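# Fold a sock's toe back over its foot

## Task

Pick up the toe end of the sock, turn it back, and set it down on top of the foot or heel section (dropping the flap into position is acceptable), then open the gripper and withdraw the arm; the fold only counts if it stays in place with nothing from the robot holding it.

## Robot and tools

Robot: two arms, left_arm and right_arm, each ending in a two-finger gripper. All positions share one scene frame: origin on the table surface midway between the arms, +z up, +x pointing out across the table, and left_arm mounted on the +y side. The names left and right refer to the arms only, not to image sides. A gripper's fingers extend along its own +z axis and close along its own y axis. The reported end_effector_position is the point between the finger pads, roughly 1 cm short of the fingertips. Printed hand positions can be slightly wrong, more so when an arm reaches far.

Row layout (used by both motion tools): 16 plain numbers, always both arms even if one stays still: left x, y, z, qw, qx, qy, qz, opening, then right x, y, z, qw, qx, qy, qz, opening. x, y, z is an absolute goal for that gripper's end_effector_position in metres in the scene frame; qw..qz is an absolute goal orientation (w first) in the scene frame. Opening runs from -1 (closed) to +1 (fully open, 0.093 m) and is a target, not a change. To hold an orientation, repeat the identical quaternion in every row rather than copying the slightly drifted one from the latest result. For an arm that should stay put, resend its whole pose from the last result before it stopped, plus the opening it needs.

execute_actions(actions): actions is a list of actions; each action is a list of 1 to 15 rows; each row lasts one control step (1/30 s) and, if fewer than 15 rows are given, the final row repeats for the remaining steps. An empty list simply reports state and images. An action is rejected for both arms if any target lies more than 0.6 m from that gripper's current position along any of the gripper's own axes. A malformed action, or a first action failing that check against the latest state, cancels the whole call with no motion.

move(target, speed, blocking): target is one 16-number row of absolute poses as above. Each gripper travels a straight line toward its pose; both paths finish together, lasting 0.5 to 10 s (cut off at 10 s if longer). speed is the top path speed in m/s, 0.002 to 0.5, default 0.25; rotation is capped at twice that value in rad/s, taking the shorter way round. Openings are applied at the start. Paths do not avoid obstacles or the other arm, grippers lag and may overshoot the speed, especially with a nearly straight arm. Faster contact and targets set deeper past contact mean harder pushes. blocking=false returns after 0.5 s while motion continues; until a result shows the move ended, further rows or moves are refused, so call wait or stop first. The result adds a move: line giving the ending (done, off_target, moving, held, fault; if only one arm is named the other finished normally), any limits (paced = pose was clipped; held = a check blocked some steps, after which the arm may rush), and each gripper's distance from its pose.

wait(seconds): 0 to 10; arms keep their last command; a running move continues and the wait returns early when it ends. stop(): brakes a running move; needs stopping room, more at speed; fingers are not stopped. zoom_image(camera, region): region [x0, y0, x1, y1] in pixels of that camera's latest image, top-left origin, at most 504 by 504. finished_scene(scene): ends the given scene after the robot holds its last command; irreversible, and the result reports success. Replying with no tool call ends everything.

Motion behaviour: each control step the commanded pose is clipped to within 70 mm and 16 degrees of the measured pose, then damped inverse kinematics drives the joints, favouring position over orientation. Long moves therefore span several actions; after an action the arm only continues to its last clipped pose, so send the remainder next. Joint friction can leave a gripper up to about 31 mm off, and tiny commands may do nothing. Hand target lines show the pose each arm is being driven to; a pose unreachable line means the clearance check altered or blocked that arm's command. Elbows never fully straighten. Joint limits (rad, base to hand): waist -2.618 to 3.054, shoulder 0 to 3.142, elbow 0 to 3.142, wrist pitch -1.571 to 1.571, wrist yaw -1.571 to 1.571, wrist roll -2.094 to 2.094.

Gripping: grip_measured is the finger motor position on the same -1..+1 scale. Pads touch at about -0.94; every millimetre of object width adds about 0.0208. Each gripper's reading may carry a fixed bias up to about 0.02. Fingers stop on contact while the motor keeps going, so grip_measured barely reveals a touch; sending a value further below the object's width reading squeezes harder, up to roughly 50 to 62 N per pad (less on thin parts under about 5 mm; first contact can spike). Keep sending the closing value to keep holding. The last entry of each arm's Joint positions is the pad gap in metres, meaningful only when nothing blocks the fingers. A fabric sock is thin and soft, so expect weak grip force.

Cameras: cam_head_left, cam_head_right, cam_high, cam_low, cam_left_wrist, cam_right_wrist, all 504x504, returned in that order. Calibration (pinhole plus radial distortion, world-to-camera transforms) is supplied; fixed cameras may be off by a couple of degrees and under a centimetre, and wrist camera poses follow the arm's joint readings.

Heat: holding loads warms motors, even during thinking. MOTOR HOT warns at 75 °C; 90 °C halts that arm for 10 s; 100 °C drops the arm. These appear as OVER-TEMPERATURE FAULT lines.

Avoid: collisions or hard pressing between the arms (may end the scene), dropping or flinging the sock, slamming into the table, very hard pushes, and leaving the gripper holding the fold at the end. Open and lift clear before finishing.

Each tool is called after "Call:" in YAML: its name, and indented under it one key for each argument.

## Session

Call:
execute_actions:
  actions: []

Scene clock: 0.00 s.
left_arm: end_effector_position=(+0.4037, +0.3533, +0.3903) grip_measured=+0.990 end_effector_quat_wxyz=(+0.695, -0.039, +0.716, +0.048) | right_arm: end_effector_position=(+0.4142, -0.3315, +0.4041) grip_measured=+0.980 end_effector_quat_wxyz=(+0.706, -0.041, +0.707, +0.032)
Joint positions: left_arm=[ 0.006  1.062  1.035 -0.003 -0.013  0.015  0.093] | right_arm=[ 0.014  1.041  1.054 -0.015 -0.005 -0.013  0.092]
Joint velocities: left_arm=[-0.007 -0.007  0.002 -0.007 -0.007  0.007 -0.001] | right_arm=[-0.007  0.007  0.002  0.007 -0.022 -0.066 -0.001]
Motor temperatures (°C, as the motors report them): left_arm=[25 25 24 23 26 24] | right_arm=[24 23 27 26 26 24]
Hand target (left_arm): +0.404, +0.353, +0.390; +0.695, -0.039, +0.716, +0.048
Hand target (right_arm): +0.414, -0.331, +0.404; +0.706, -0.041, +0.707, +0.032

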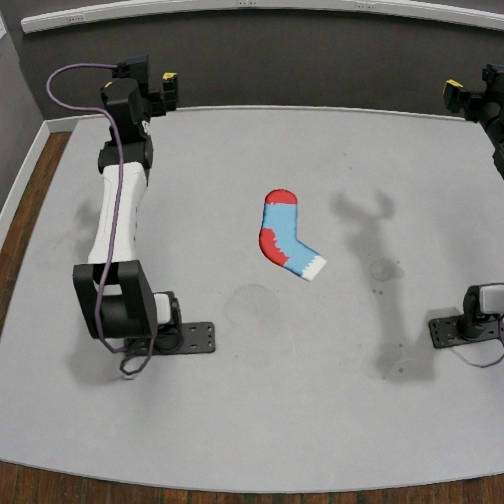

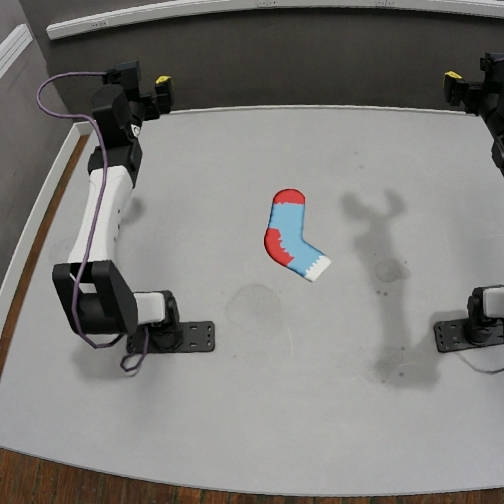

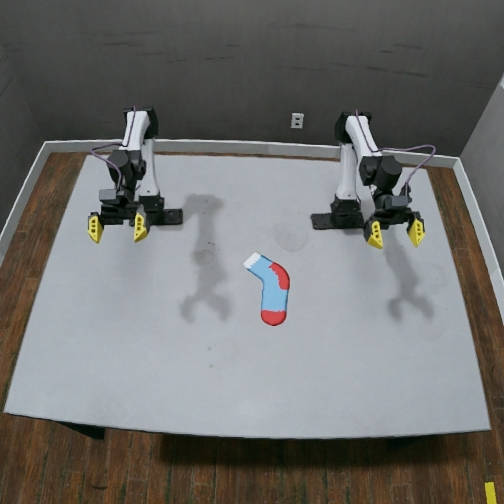

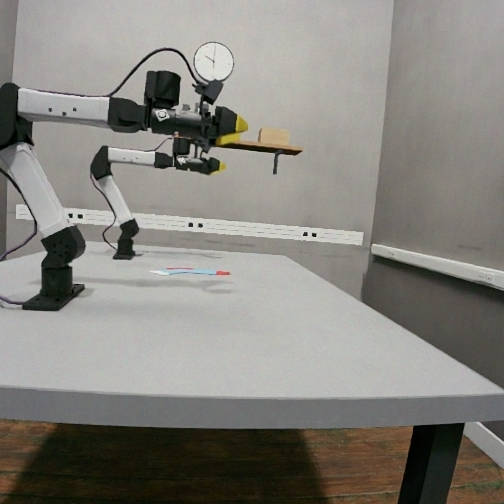

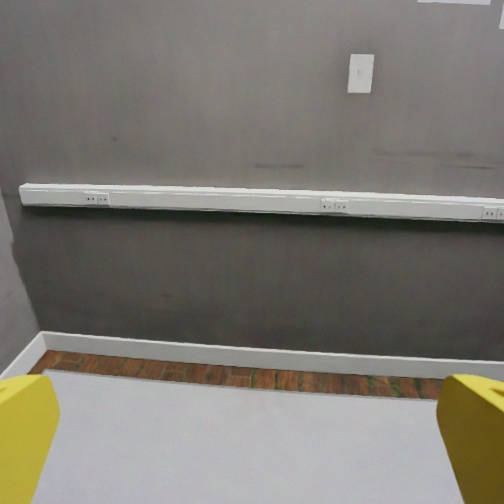

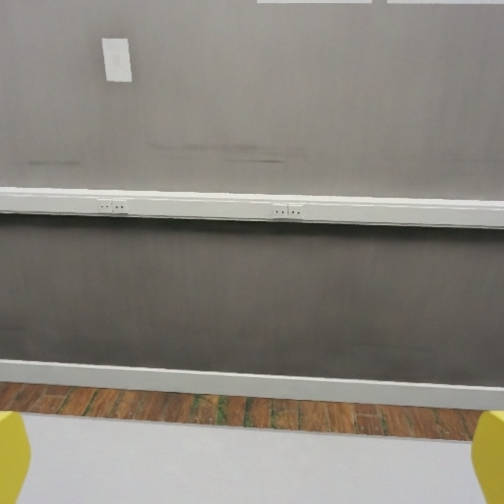

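Call:
zoom_image:
  camera: "cam_head_left"
  region: [230, 170, 350, 290]

Call:
zoom_image:
  camera: "cam_high"
  region: [220, 230, 330, 340]

Call:
zoom_image:
  camera: "cam_low"
  region: [130, 240, 250, 300]

Region (230, 170, 350, 290) of cam_head_left's 504x504 image, scaled by 4.200, with more detail than that image has.

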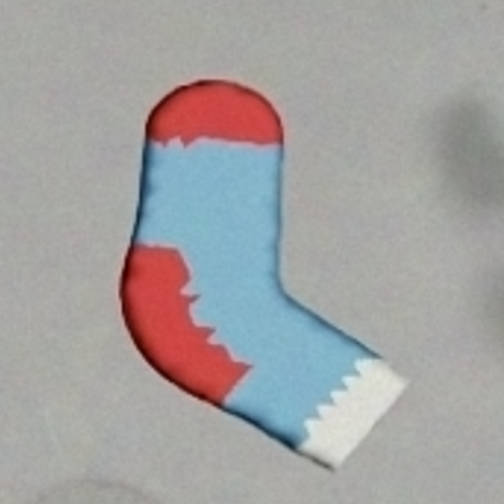

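Region (220, 230, 330, 340) of cam_high's 504x504 image, scaled by 4.582, with more detail than that image has.

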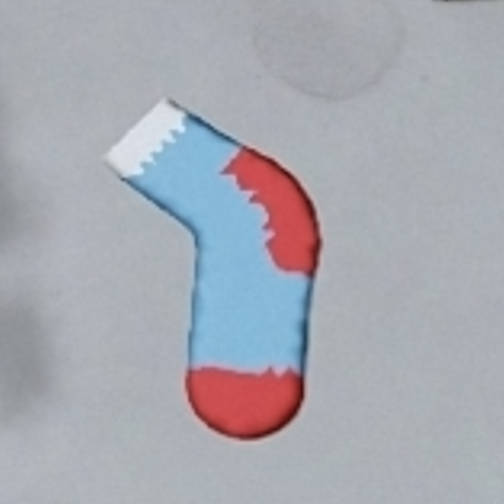

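Region (130, 240, 250, 300) of cam_low's 504x504 image, scaled by 4.200, with more detail than that image has.

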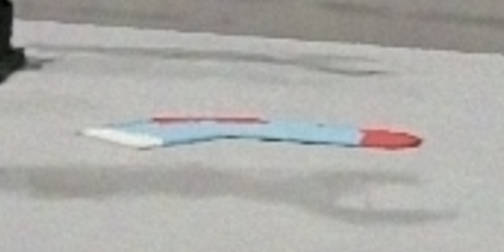

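Call:
move:
  target: [0.45, 0.065, 0.10, 0.0941, 0.7008, 0.6786, -0.1986, 0.0, 0.4142, -0.3315, 0.4041, 0.706, -0.041, 0.707, 0.032, 1.0]
  speed: 0.35

Scene clock: 109.20 s.
left_arm: end_effector_position=(+0.4452, +0.0644, +0.1148) grip_measured=+0.003 end_effector_quat_wxyz=(+0.112, +0.709, +0.669, -0.192) | right_arm: end_effector_position=(+0.4142, -0.3315, +0.4041) grip_measured=+0.980 end_effector_quat_wxyz=(+0.706, -0.041, +0.707, +0.032)
Joint positions: left_arm=[-0.483  2.463  2.468 -1.533  0.447  1.24   0.045] | right_arm=[ 0.014  1.041  1.054 -0.015 -0.005 -0.013  0.092]
Joint velocities: left_arm=[-0.002  0.007 -0.007 -0.007  0.007  0.022 -0.001] | right_arm=[-0.007 -0.002  0.002 -0.022  0.066 -0.051  0.   ]
Motor temperatures (°C, as the motors report them): left_arm=[25 26 35 35 26 24] | right_arm=[24 25 39 42 26 24]
Hand target (left_arm): +0.445, +0.065, +0.101; +0.094, +0.711, +0.670, -0.192
Hand target (right_arm): +0.414, -0.332, +0.404; +0.706, -0.041, +0.707, +0.032
Off the commanded pose (left_arm): 0.016 m, 3 deg.
Off the commanded pose (right_arm): 0.000 m, 0 deg.
move: off_target (left_arm)
camera_calibration (this result's frames):
cam_left_wrist: T_world_to_cam=[[-0.991545, 0.0833161, 0.099482, 0.425515], [0.0832357, 0.996518, -0.00496564, -0.0624099], [-0.0995493, 0.0033568, -0.995027, 0.244028], [0, 0, 0, 1]] pos_world=[0.451405, 0.0259212, 0.200173]

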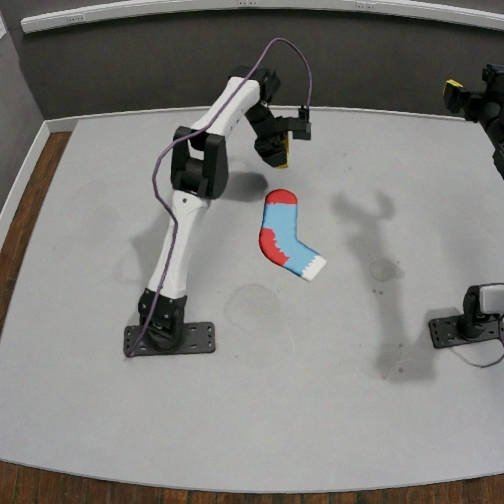

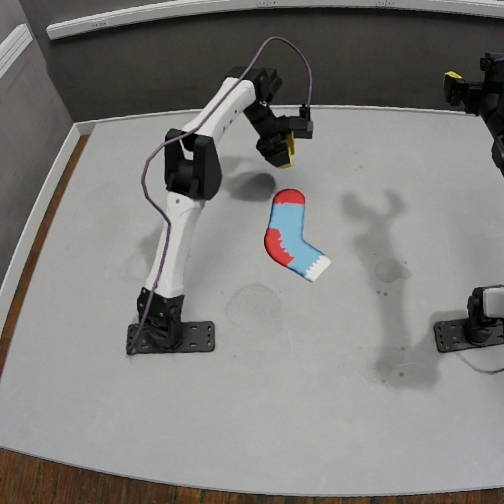

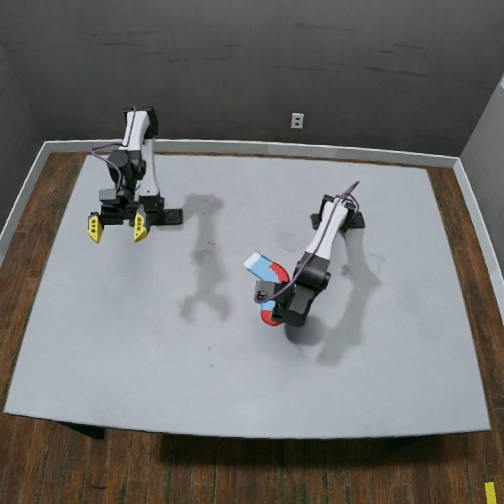

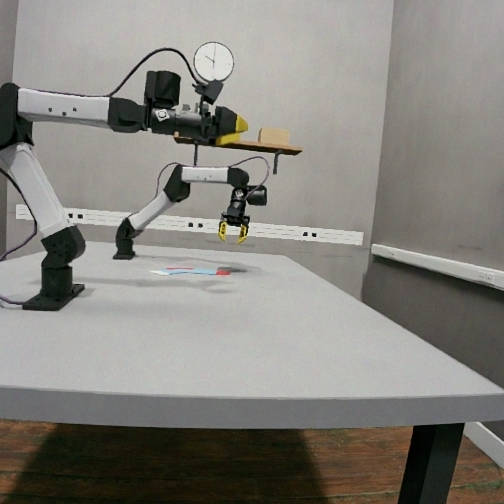

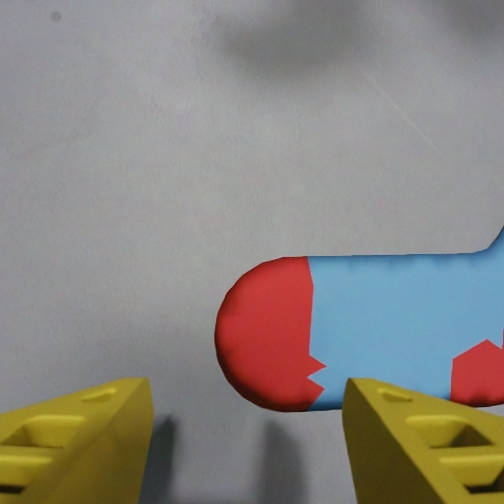

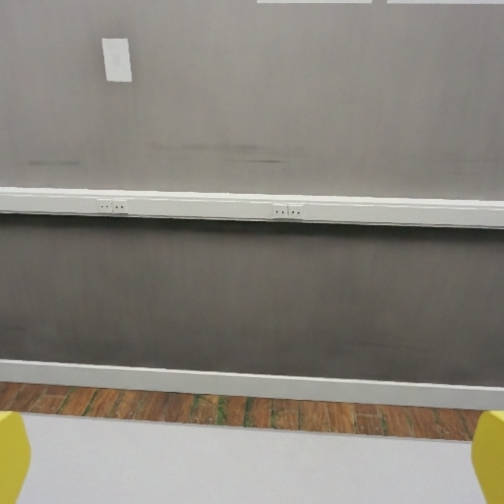

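Call:
move:
  target: [0.4445, 0.072, 0.03, 0.0941, 0.7008, 0.6786, -0.1986, -0.23, 0.4142, -0.3315, 0.4041, 0.706, -0.041, 0.707, 0.032, 1.0]
  speed: 0.15

Scene clock: 121.83 s.
left_arm: end_effector_position=(+0.4429, +0.0687, +0.0326) grip_measured=-0.227 end_effector_quat_wxyz=(+0.096, +0.704, +0.675, -0.199) | right_arm: end_effector_position=(+0.4142, -0.3315, +0.4041) grip_measured=+0.980 end_effector_quat_wxyz=(+0.706, -0.041, +0.707, +0.032)
Joint positions: left_arm=[-0.477  2.449  2.115 -1.231  0.446  1.241  0.034] | right_arm=[ 0.014  1.041  1.054 -0.015 -0.005 -0.013  0.092]
Joint velocities: left_arm=[-0.007 -0.017  0.012  0.007 -0.051 -0.066 -0.001] | right_arm=[-0.012  0.002  0.007 -0.037 -0.022 -0.125 -0.   ]
Motor temperatures (°C, as the motors report them): left_arm=[25 31 35 32 26 24] | right_arm=[24 25 40 43 26 24]
Hand target (left_arm): +0.442, +0.073, +0.030; +0.094, +0.701, +0.678, -0.199
Hand target (right_arm): +0.414, -0.332, +0.404; +0.706, -0.041, +0.707, +0.032
Off the commanded pose (left_arm): 0.005 m, 1 deg.
Off the commanded pose (right_arm): 0.000 m, 0 deg.
move: done
camera_calibration (this result's frames):
cam_left_wrist: T_world_to_cam=[[-0.988089, 0.0756277, 0.134015, 0.428902], [0.0771224, 0.997004, 0.0059899, -0.0645963], [-0.133161, 0.0162541, -0.990961, 0.175917], [0, 0, 0, 1]] pos_world=[0.4522, 0.0291065, 0.117234]

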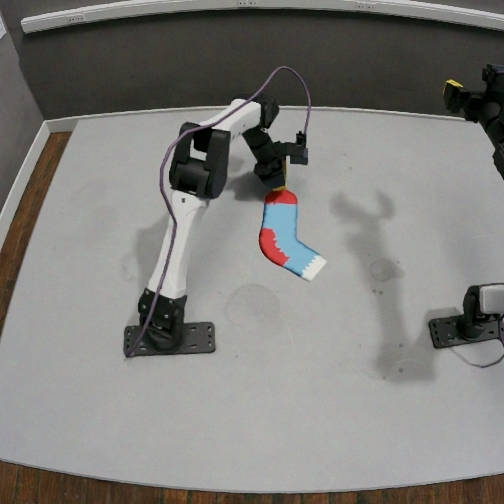

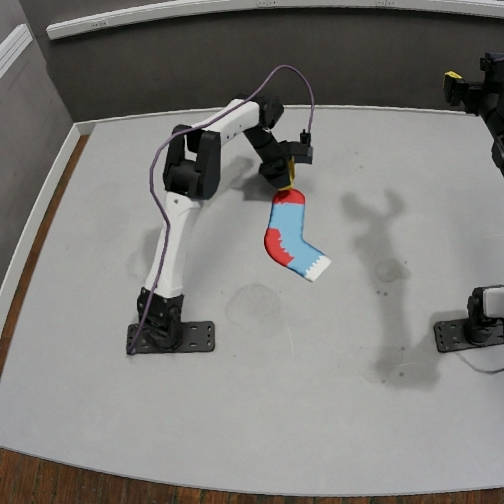

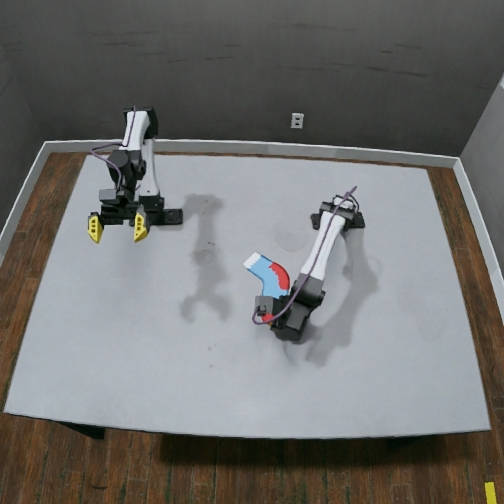

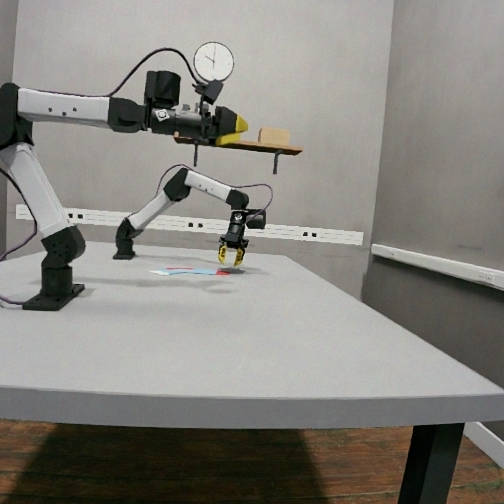

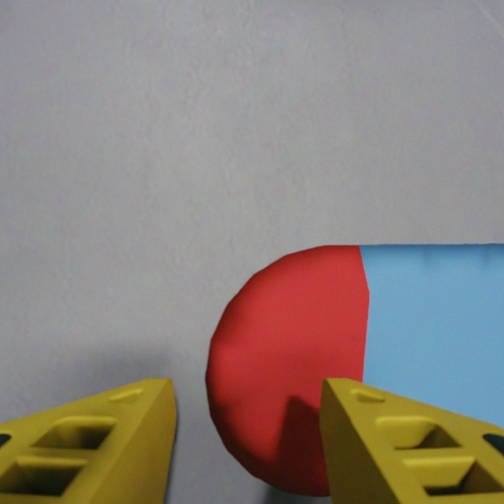

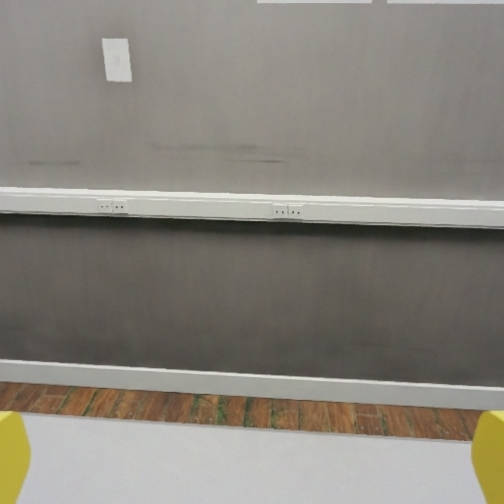

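Call:
zoom_image:
  camera: "cam_low"
  region: [200, 230, 270, 285]

Region (200, 230, 270, 285) of cam_low's 504x504 image, scaled by 7.200, with more detail than that image has; it fills the top 396 rows of this view, and the rest is white.

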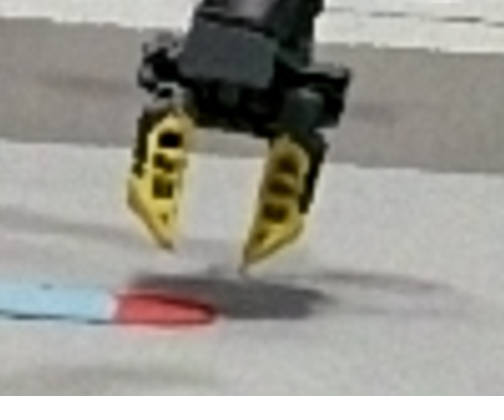

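Call:
move:
  target: [0.438, 0.072, 0.011, 0.0941, 0.7008, 0.6786, -0.1986, -0.23, 0.4142, -0.3315, 0.4041, 0.706, -0.041, 0.707, 0.032, 1.0]
  speed: 0.04

Call:
zoom_image:
  camera: "cam_low"
  region: [200, 230, 270, 285]

Scene clock: 139.07 s.
left_arm: end_effector_position=(+0.4387, +0.0703, +0.0098) grip_measured=-0.227 end_effector_quat_wxyz=(+0.093, +0.703, +0.676, -0.201) | right_arm: end_effector_position=(+0.4142, -0.3315, +0.4041) grip_measured=+0.980 end_effector_quat_wxyz=(+0.706, -0.041, +0.707, +0.032)
Joint positions: left_arm=[-0.477  2.449  2.024 -1.145  0.446  1.239  0.034] | right_arm=[ 0.014  1.041  1.054 -0.015 -0.005 -0.013  0.092]
Joint velocities: left_arm=[ 0.002  0.002 -0.007  0.022 -0.007 -0.051 -0.001] | right_arm=[-0.012 -0.002 -0.012 -0.081  0.022  0.007  0.001]
Motor temperatures (°C, as the motors report them): left_arm=[25 39 33 30 26 24] | right_arm=[24 25 40 44 26 24]
Hand target (left_arm): +0.437, +0.072, +0.011; +0.094, +0.701, +0.679, -0.199
Hand target (right_arm): +0.414, -0.332, +0.404; +0.706, -0.041, +0.707, +0.032
Off the commanded pose (left_arm): 0.002 m, 1 deg.
Off the commanded pose (right_arm): 0.000 m, 0 deg.
move: done
camera_calibration (this result's frames):
cam_left_wrist: T_world_to_cam=[[-0.987377, 0.0739514, 0.140063, 0.427446], [0.0757912, 0.997093, 0.0078403, -0.0652014], [-0.139076, 0.0183569, -0.990112, 0.155207], [0, 0, 0, 1]] pos_world=[0.448578, 0.0305525, 0.0943146]

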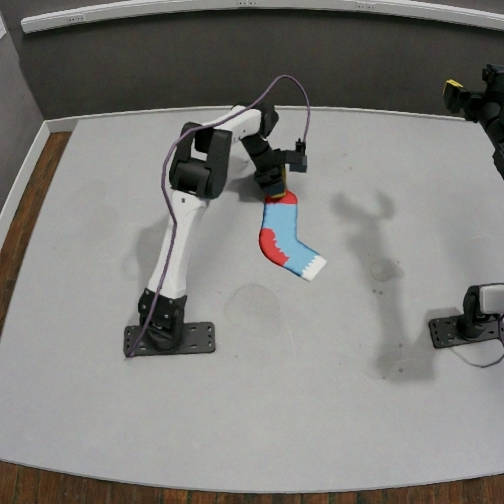

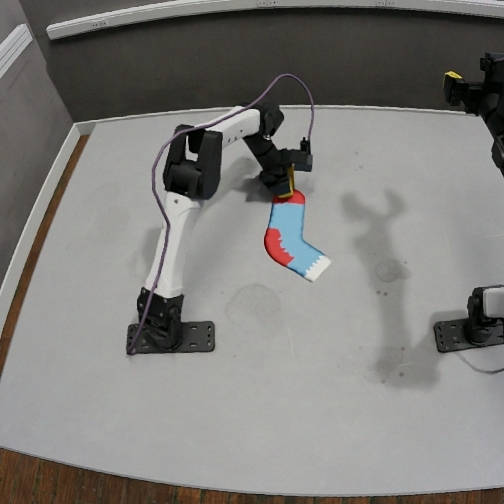

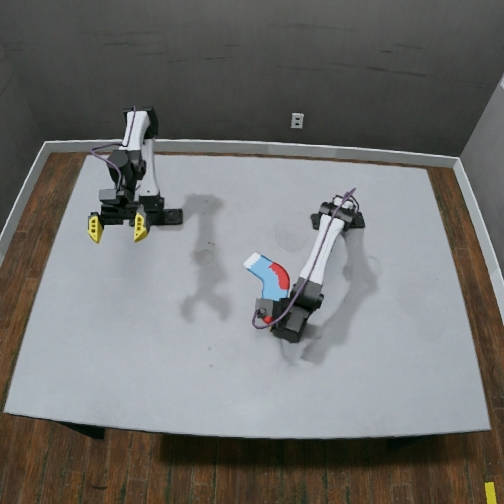

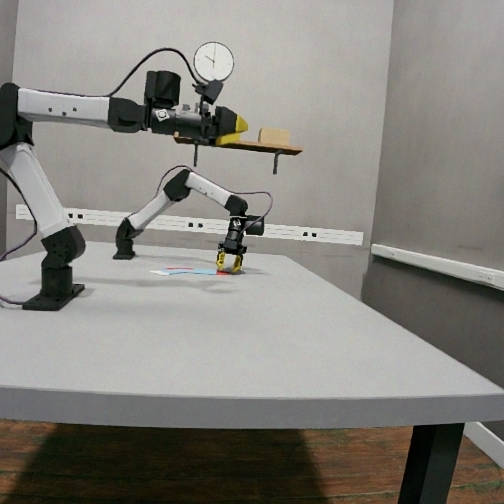

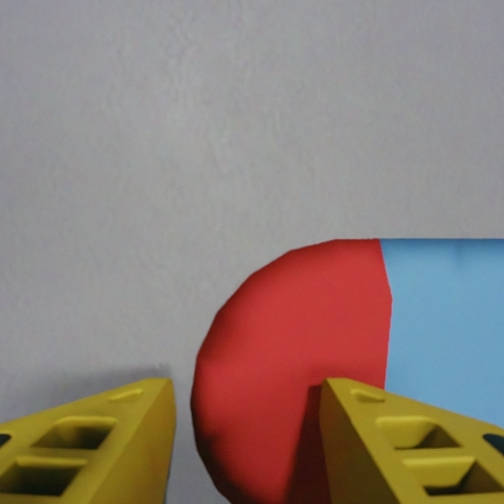

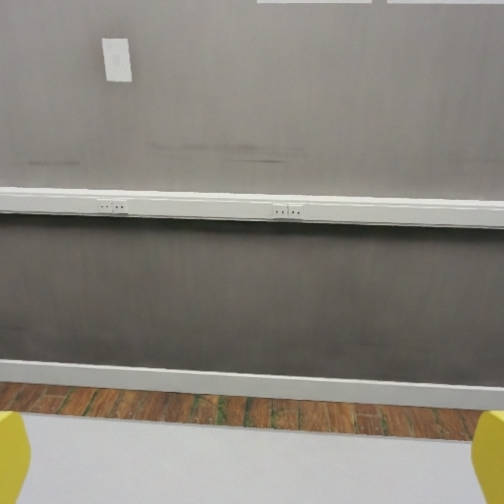

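Region (200, 230, 270, 285) of cam_low's 504x504 image, scaled by 7.200, with more detail than that image has; it fills the top 396 rows of this view, and the rest is white.

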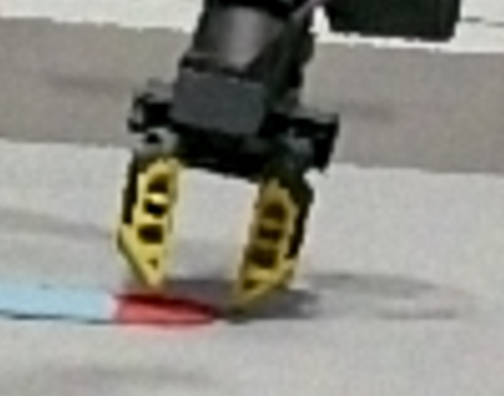

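Call:
execute_actions:
  actions:
    - [[0.438,0.072,0.010,0.0941,0.7008,0.6786,-0.1986,-0.28,0.4142,-0.3315,0.4041,0.706,-0.041,0.707,0.032,1.0],[0.438,0.072,0.010,0.0941,0.7008,0.6786,-0.1986,-0.31,0.4142,-0.3315,0.4041,0.706,-0.041,0.707,0.032,1.0],[0.438,0.072,0.0095,0.0941,0.7008,0.6786,-0.1986,-0.34,0.4142,-0.3315,0.4041,0.706,-0.041,0.707,0.032,1.0],[0.438,0.072,0.0095,0.0941,0.7008,0.6786,-0.1986,-0.37,0.4142,-0.3315,0.4041,0.706,-0.041,0.707,0.032,1.0],[0.438,0.072,0.009,0.0941,0.7008,0.6786,-0.1986,-0.40,0.4142,-0.3315,0.4041,0.706,-0.041,0.707,0.032,1.0],[0.438,0.072,0.009,0.0941,0.7008,0.6786,-0.1986,-0.43,0.4142,-0.3315,0.4041,0.706,-0.041,0.707,0.032,1.0],[0.438,0.072,0.0085,0.0941,0.7008,0.6786,-0.1986,-0.46,0.4142,-0.3315,0.4041,0.706,-0.041,0.707,0.032,1.0],[0.438,0.072,0.0085,0.0941,0.7008,0.6786,-0.1986,-0.49,0.4142,-0.3315,0.4041,0.706,-0.041,0.707,0.032,1.0],[0.438,0.072,0.008,0.0941,0.7008,0.6786,-0.1986,-0.52,0.4142,-0.3315,0.4041,0.706,-0.041,0.707,0.032,1.0],[0.438,0.072,0.008,0.0941,0.7008,0.6786,-0.1986,-0.55,0.4142,-0.3315,0.4041,0.706,-0.041,0.707,0.032,1.0],[0.438,0.072,0.0075,0.0941,0.7008,0.6786,-0.1986,-0.58,0.4142,-0.3315,0.4041,0.706,-0.041,0.707,0.032,1.0],[0.438,0.072,0.0075,0.0941,0.7008,0.6786,-0.1986,-0.61,0.4142,-0.3315,0.4041,0.706,-0.041,0.707,0.032,1.0],[0.438,0.072,0.007,0.0941,0.7008,0.6786,-0.1986,-0.64,0.4142,-0.3315,0.4041,0.706,-0.041,0.707,0.032,1.0],[0.438,0.072,0.007,0.0941,0.7008,0.6786,-0.1986,-0.67,0.4142,-0.3315,0.4041,0.706,-0.041,0.707,0.032,1.0],[0.438,0.072,0.007,0.0941,0.7008,0.6786,-0.1986,-0.70,0.4142,-0.3315,0.4041,0.706,-0.041,0.707,0.032,1.0]]

Call:
zoom_image:
  camera: "cam_low"
  region: [200, 230, 270, 285]

Scene clock: 151.93 s.
left_arm: end_effector_position=(+0.4410, +0.0694, +0.0099) grip_measured=-0.685 end_effector_quat_wxyz=(+0.098, +0.704, +0.675, -0.199) | right_arm: end_effector_position=(+0.4142, -0.3315, +0.4041) grip_measured=+0.980 end_effector_quat_wxyz=(+0.706, -0.041, +0.707, +0.032)
Joint positions: left_arm=[-0.477  2.449  2.024 -1.134  0.446  1.239  0.012] | right_arm=[ 0.014  1.041  1.054 -0.015 -0.005 -0.013  0.092]
Joint velocities: left_arm=[-0.002 -0.027 -0.002 -0.007  0.007 -0.007 -0.025] | right_arm=[ 0.007 -0.017 -0.007 -0.022 -0.007 -0.037 -0.001]
Motor temperatures (°C, as the motors report them): left_arm=[25 43 33 29 26 24] | right_arm=[24 25 41 45 26 24]
Hand target (left_arm): +0.438, +0.072, +0.007; +0.094, +0.701, +0.679, -0.199
Hand target (right_arm): +0.414, -0.332, +0.404; +0.706, -0.041, +0.707, +0.032
Off the commanded pose (left_arm): 0.005 m, 1 deg.
Off the commanded pose (right_arm): 0.000 m, 0 deg.
camera_calibration (this result's frames):
cam_left_wrist: T_world_to_cam=[[-0.988726, 0.0741274, 0.130098, 0.43041], [0.0753863, 0.997143, 0.00477228, -0.0642932], [-0.129373, 0.0145261, -0.99149, 0.151551], [0, 0, 0, 1]] pos_world=[0.450011, 0.0300029, 0.0945728]

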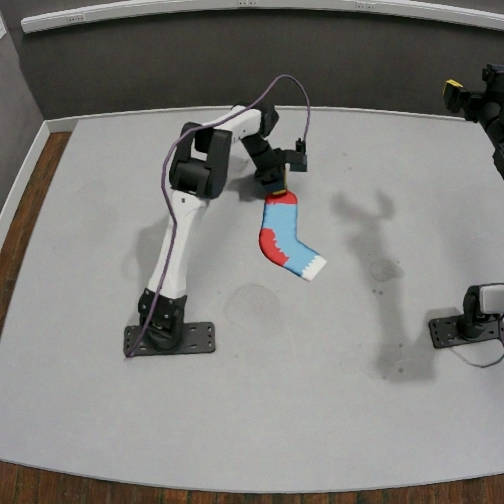

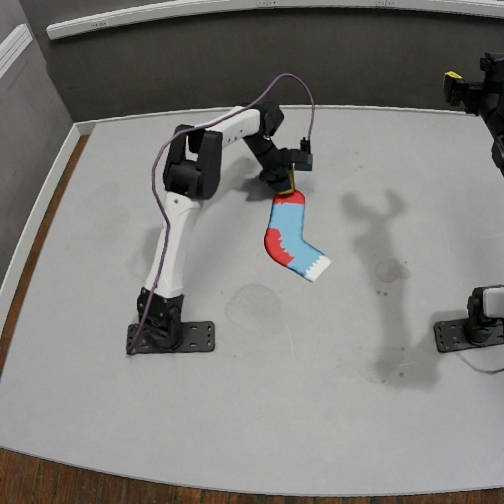

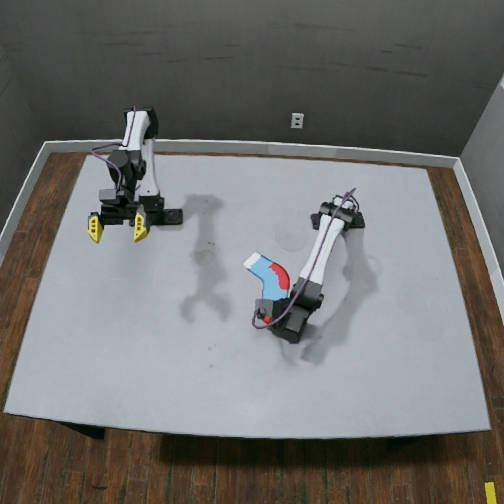

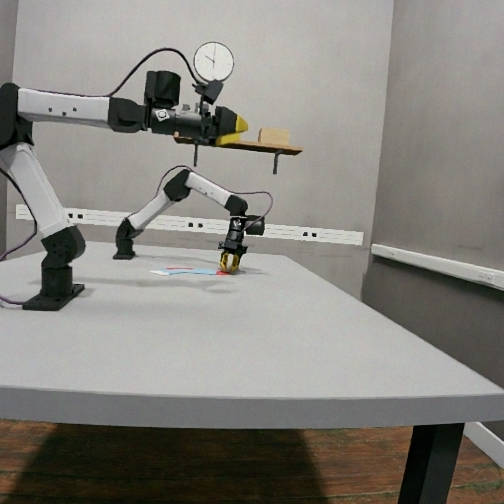

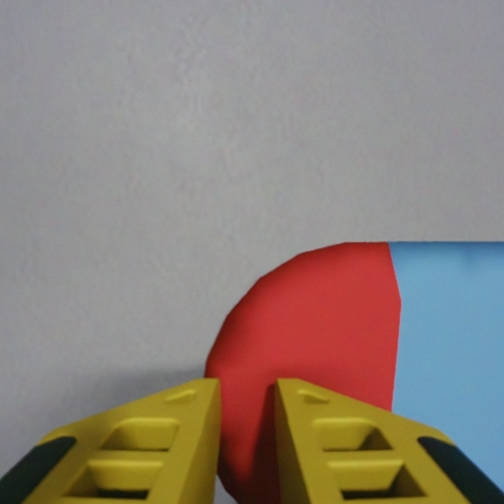

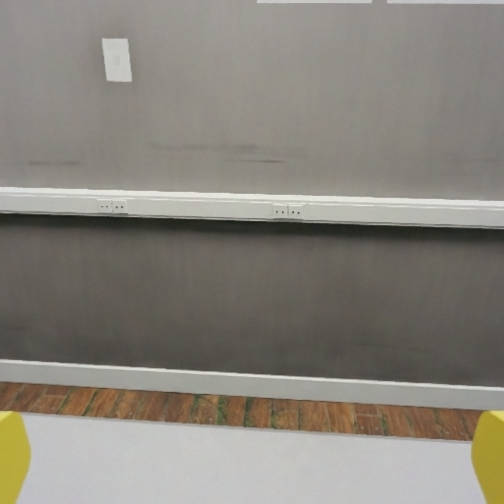

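Region (200, 230, 270, 285) of cam_low's 504x504 image, scaled by 7.200, with more detail than that image has; it fills the top 396 rows of this view, and the rest is white.

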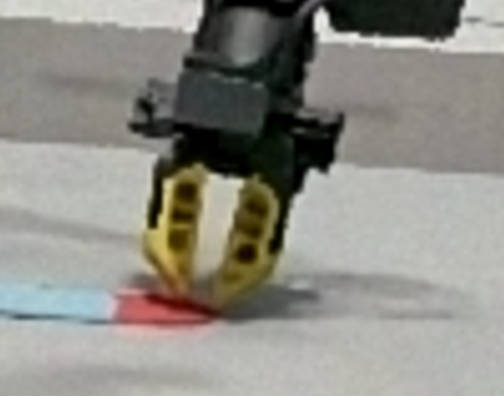

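Call:
zoom_image:
  camera: "cam_low"
  region: [212, 255, 247, 282]

Call:
zoom_image:
  camera: "cam_left_wrist"
  region: [150, 304, 350, 504]

Region (212, 255, 247, 282) of cam_low's 504x504 image, scaled by 14.400, with more detail than that image has; it fills the top 389 rows of this view, and the rest is white.

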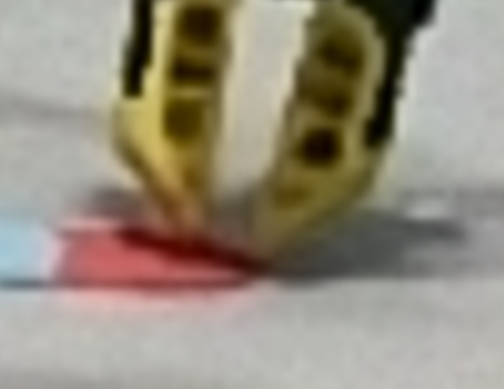

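Region (150, 304, 350, 504) of cam_left_wrist's 504x504 image, scaled by 2.520, with more detail than that image has.

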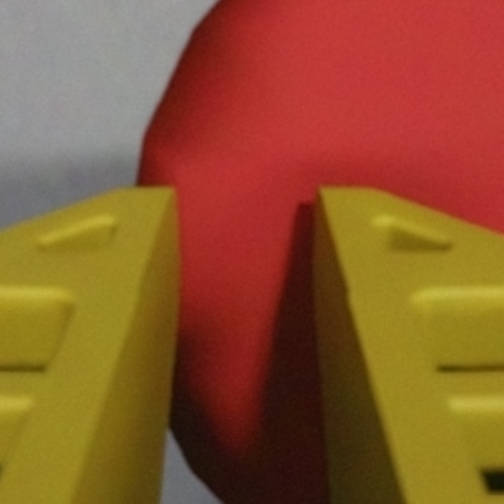

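Call:
move:
  target: [0.434, 0.072, 0.002, 0.0941, 0.7008, 0.6786, -0.1986, -0.20, 0.4142, -0.3315, 0.4041, 0.706, -0.041, 0.707, 0.032, 1.0]
  speed: 0.015

Call:
zoom_image:
  camera: "cam_low"
  region: [200, 230, 270, 285]

Scene clock: 164.77 s.
left_arm: end_effector_position=(+0.4407, +0.0693, +0.0068) grip_measured=-0.203 end_effector_quat_wxyz=(+0.106, +0.705, +0.674, -0.196) | right_arm: end_effector_position=(+0.4142, -0.3315, +0.4041) grip_measured=+0.980 end_effector_quat_wxyz=(+0.706, -0.041, +0.707, +0.032)
Joint positions: left_arm=[-0.477  2.433  1.982 -1.092  0.448  1.237  0.035] | right_arm=[ 0.014  1.041  1.054 -0.015 -0.005 -0.013  0.092]
Joint velocities: left_arm=[ 0.002 -0.012 -0.007 -0.007 -0.037  0.022  0.   ] | right_arm=[ 0.007 -0.017  0.007  0.051  0.022 -0.037 -0.001]
Motor temperatures (°C, as the motors report them): left_arm=[25 46 32 29 26 24] | right_arm=[24 25 41 46 26 24]
Hand target (left_arm): +0.434, +0.072, +0.002; +0.094, +0.701, +0.679, -0.199
Hand target (right_arm): +0.414, -0.332, +0.404; +0.706, -0.041, +0.707, +0.032
Off the commanded pose (left_arm): 0.009 m, 2 deg.
Off the commanded pose (right_arm): 0.000 m, 0 deg.
move: done
camera_calibration (this result's frames):
cam_left_wrist: T_world_to_cam=[[-0.990616, 0.0736397, 0.115136, 0.431509], [0.0740098, 0.997257, -0.00106303, -0.0635397], [-0.114898, 0.00746812, -0.993349, 0.142641], [0, 0, 0, 1]] pos_world=[0.448551, 0.0305239, 0.0919431]

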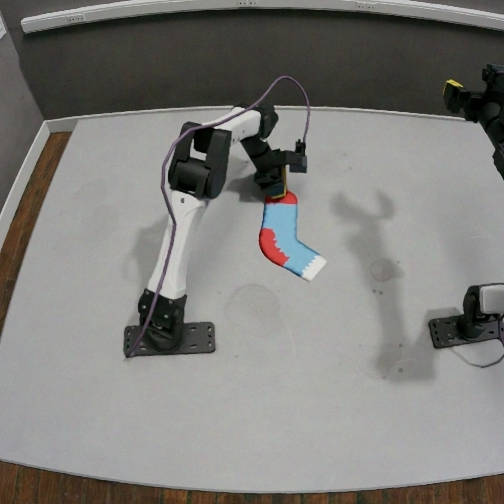

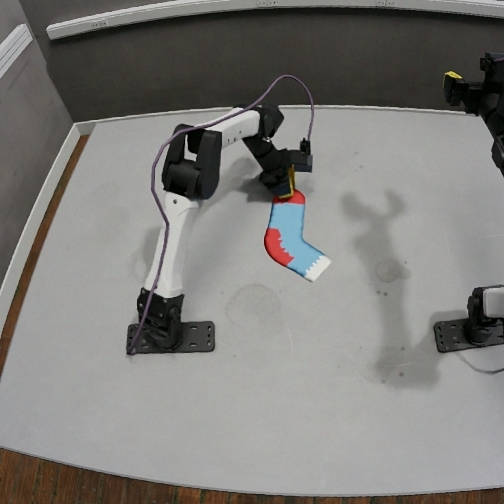

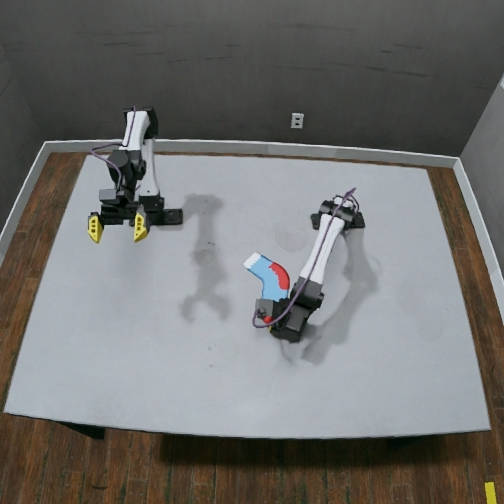

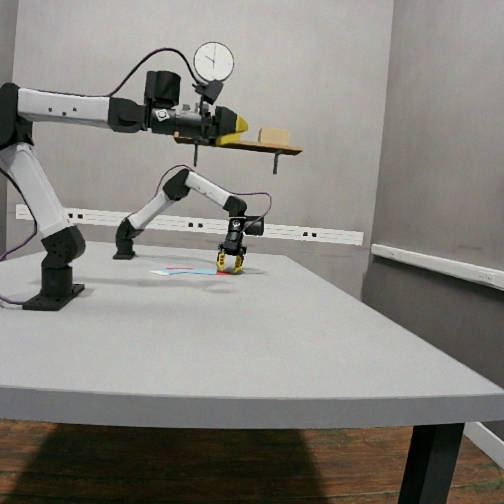

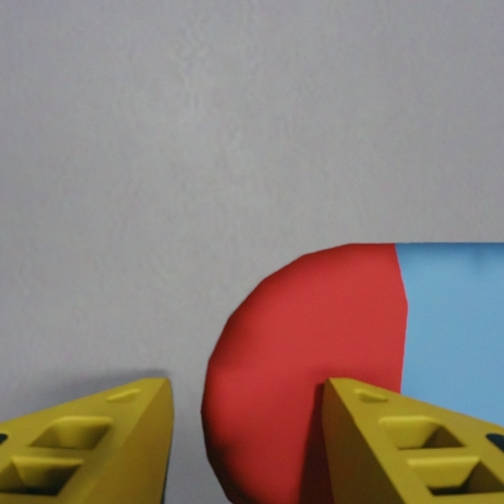

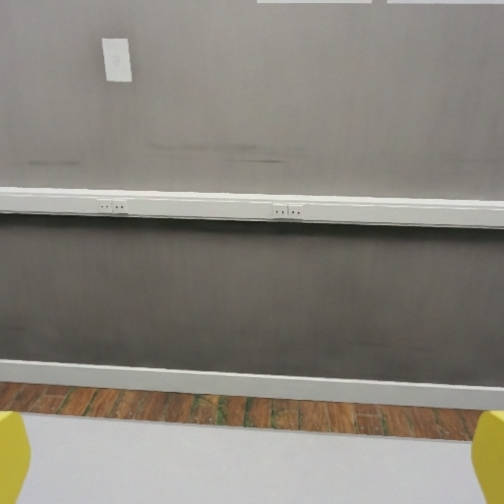

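Region (200, 230, 270, 285) of cam_low's 504x504 image, scaled by 7.200, with more detail than that image has; it fills the top 396 rows of this view, and the rest is white.

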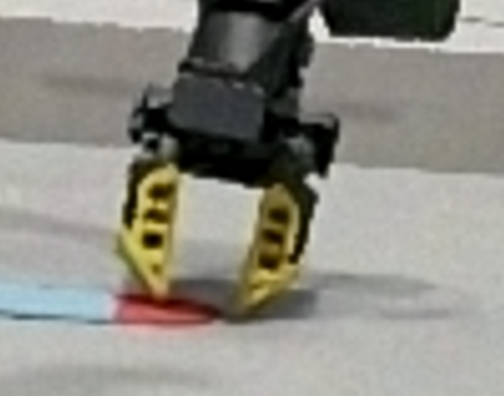

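Call:
execute_actions:
  actions:
    - [[0.434,0.072,0.002,0.0941,0.7008,0.6786,-0.1986,-0.25,0.4142,-0.3315,0.4041,0.706,-0.041,0.707,0.032,1.0],[0.434,0.072,0.002,0.0941,0.7008,0.6786,-0.1986,-0.30,0.4142,-0.3315,0.4041,0.706,-0.041,0.707,0.032,1.0],[0.434,0.072,0.002,0.0941,0.7008,0.6786,-0.1986,-0.35,0.4142,-0.3315,0.4041,0.706,-0.041,0.707,0.032,1.0],[0.434,0.072,0.002,0.0941,0.7008,0.6786,-0.1986,-0.40,0.4142,-0.3315,0.4041,0.706,-0.041,0.707,0.032,1.0],[0.434,0.072,0.0015,0.0941,0.7008,0.6786,-0.1986,-0.44,0.4142,-0.3315,0.4041,0.706,-0.041,0.707,0.032,1.0],[0.434,0.072,0.0015,0.0941,0.7008,0.6786,-0.1986,-0.48,0.4142,-0.3315,0.4041,0.706,-0.041,0.707,0.032,1.0],[0.434,0.072,0.001,0.0941,0.7008,0.6786,-0.1986,-0.52,0.4142,-0.3315,0.4041,0.706,-0.041,0.707,0.032,1.0],[0.434,0.072,0.001,0.0941,0.7008,0.6786,-0.1986,-0.56,0.4142,-0.3315,0.4041,0.706,-0.041,0.707,0.032,1.0],[0.434,0.072,0.0005,0.0941,0.7008,0.6786,-0.1986,-0.60,0.4142,-0.3315,0.4041,0.706,-0.041,0.707,0.032,1.0],[0.434,0.072,0.0005,0.0941,0.7008,0.6786,-0.1986,-0.63,0.4142,-0.3315,0.4041,0.706,-0.041,0.707,0.032,1.0],[0.434,0.072,0.0,0.0941,0.7008,0.6786,-0.1986,-0.66,0.4142,-0.3315,0.4041,0.706,-0.041,0.707,0.032,1.0],[0.434,0.072,0.0,0.0941,0.7008,0.6786,-0.1986,-0.69,0.4142,-0.3315,0.4041,0.706,-0.041,0.707,0.032,1.0],[0.434,0.072,0.0,0.0941,0.7008,0.6786,-0.1986,-0.72,0.4142,-0.3315,0.4041,0.706,-0.041,0.707,0.032,1.0],[0.434,0.072,0.0,0.0941,0.7008,0.6786,-0.1986,-0.75,0.4142,-0.3315,0.4041,0.706,-0.041,0.707,0.032,1.0],[0.434,0.072,0.0,0.0941,0.7008,0.6786,-0.1986,-0.75,0.4142,-0.3315,0.4041,0.706,-0.041,0.707,0.032,1.0]]

Call:
zoom_image:
  camera: "cam_low"
  region: [200, 230, 270, 285]

Scene clock: 179.30 s.
left_arm: end_effector_position=(+0.4419, +0.0689, +0.0070) grip_measured=-0.744 end_effector_quat_wxyz=(+0.108, +0.704, +0.674, -0.195) | right_arm: end_effector_position=(+0.4142, -0.3315, +0.4041) grip_measured=+0.980 end_effector_quat_wxyz=(+0.706, -0.041, +0.707, +0.032)
Joint positions: left_arm=[-0.477  2.432  1.982 -1.086  0.448  1.236  0.009] | right_arm=[ 0.014  1.041  1.054 -0.015 -0.005 -0.013  0.092]
Joint velocities: left_arm=[ 0.002 -0.007 -0.007  0.037 -0.066 -0.007 -0.005] | right_arm=[ 0.002 -0.007  0.022  0.007  0.007  0.007  0.   ]
Motor temperatures (°C, as the motors report them): left_arm=[25 47 32 28 26 24] | right_arm=[24 25 42 46 26 24]
Hand target (left_arm): +0.434, +0.072, +0.000; +0.094, +0.701, +0.678, -0.199
Hand target (right_arm): +0.414, -0.332, +0.404; +0.706, -0.041, +0.707, +0.032
Off the commanded pose (left_arm): 0.011 m, 2 deg.
Off the commanded pose (right_arm): 0.000 m, 0 deg.
camera_calibration (this result's frames):
cam_left_wrist: T_world_to_cam=[[-0.991247, 0.0724889, 0.11034, 0.43306], [0.0726471, 0.997354, -0.00259044, -0.0625681], [-0.110236, 0.00544813, -0.993891, 0.14107], [0, 0, 0, 1]] pos_world=[0.449365, 0.030242, 0.0922624]

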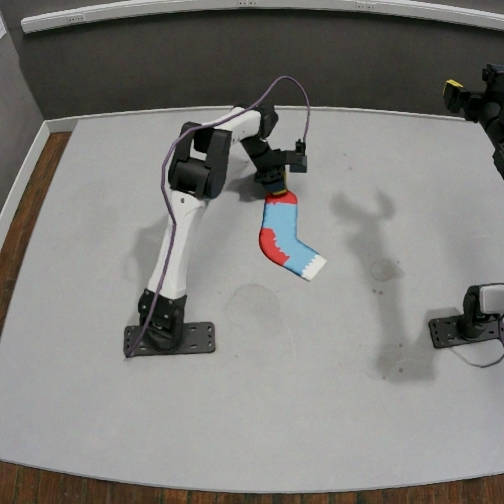

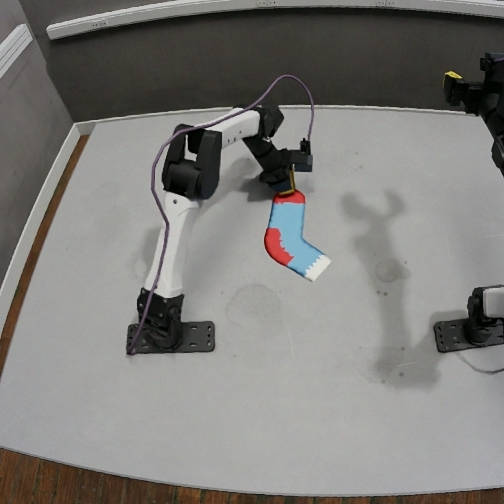

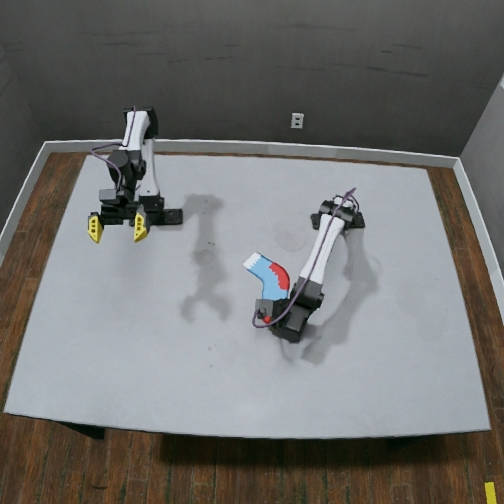

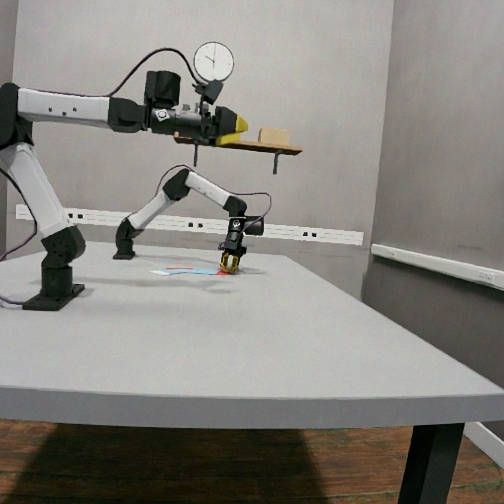

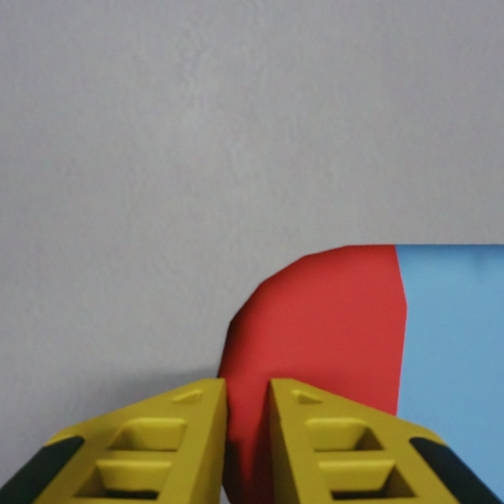

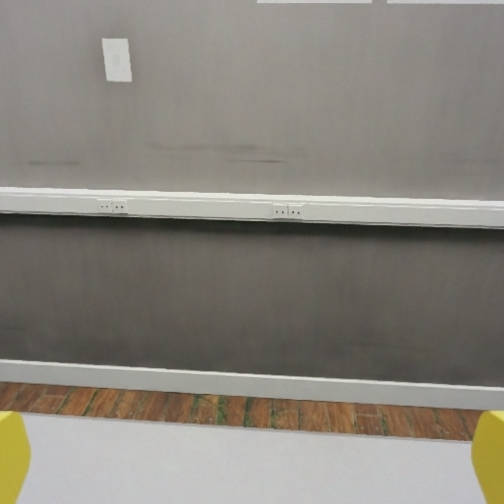

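Region (200, 230, 270, 285) of cam_low's 504x504 image, scaled by 7.200, with more detail than that image has; it fills the top 396 rows of this view, and the rest is white.

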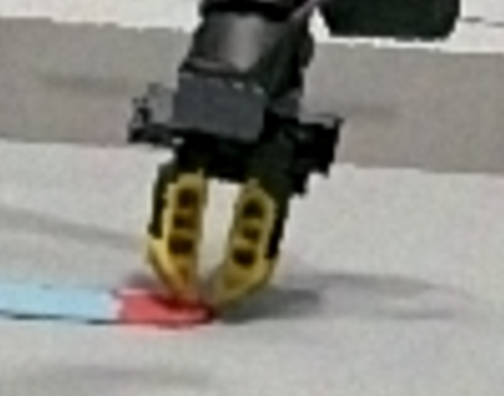

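Call:
zoom_image:
  camera: "cam_left_wrist"
  region: [170, 324, 350, 504]

Region (170, 324, 350, 504) of cam_left_wrist's 504x504 image, scaled by 2.800, with more detail than that image has.

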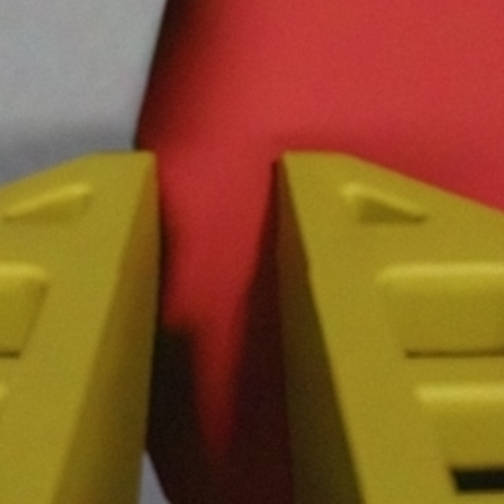

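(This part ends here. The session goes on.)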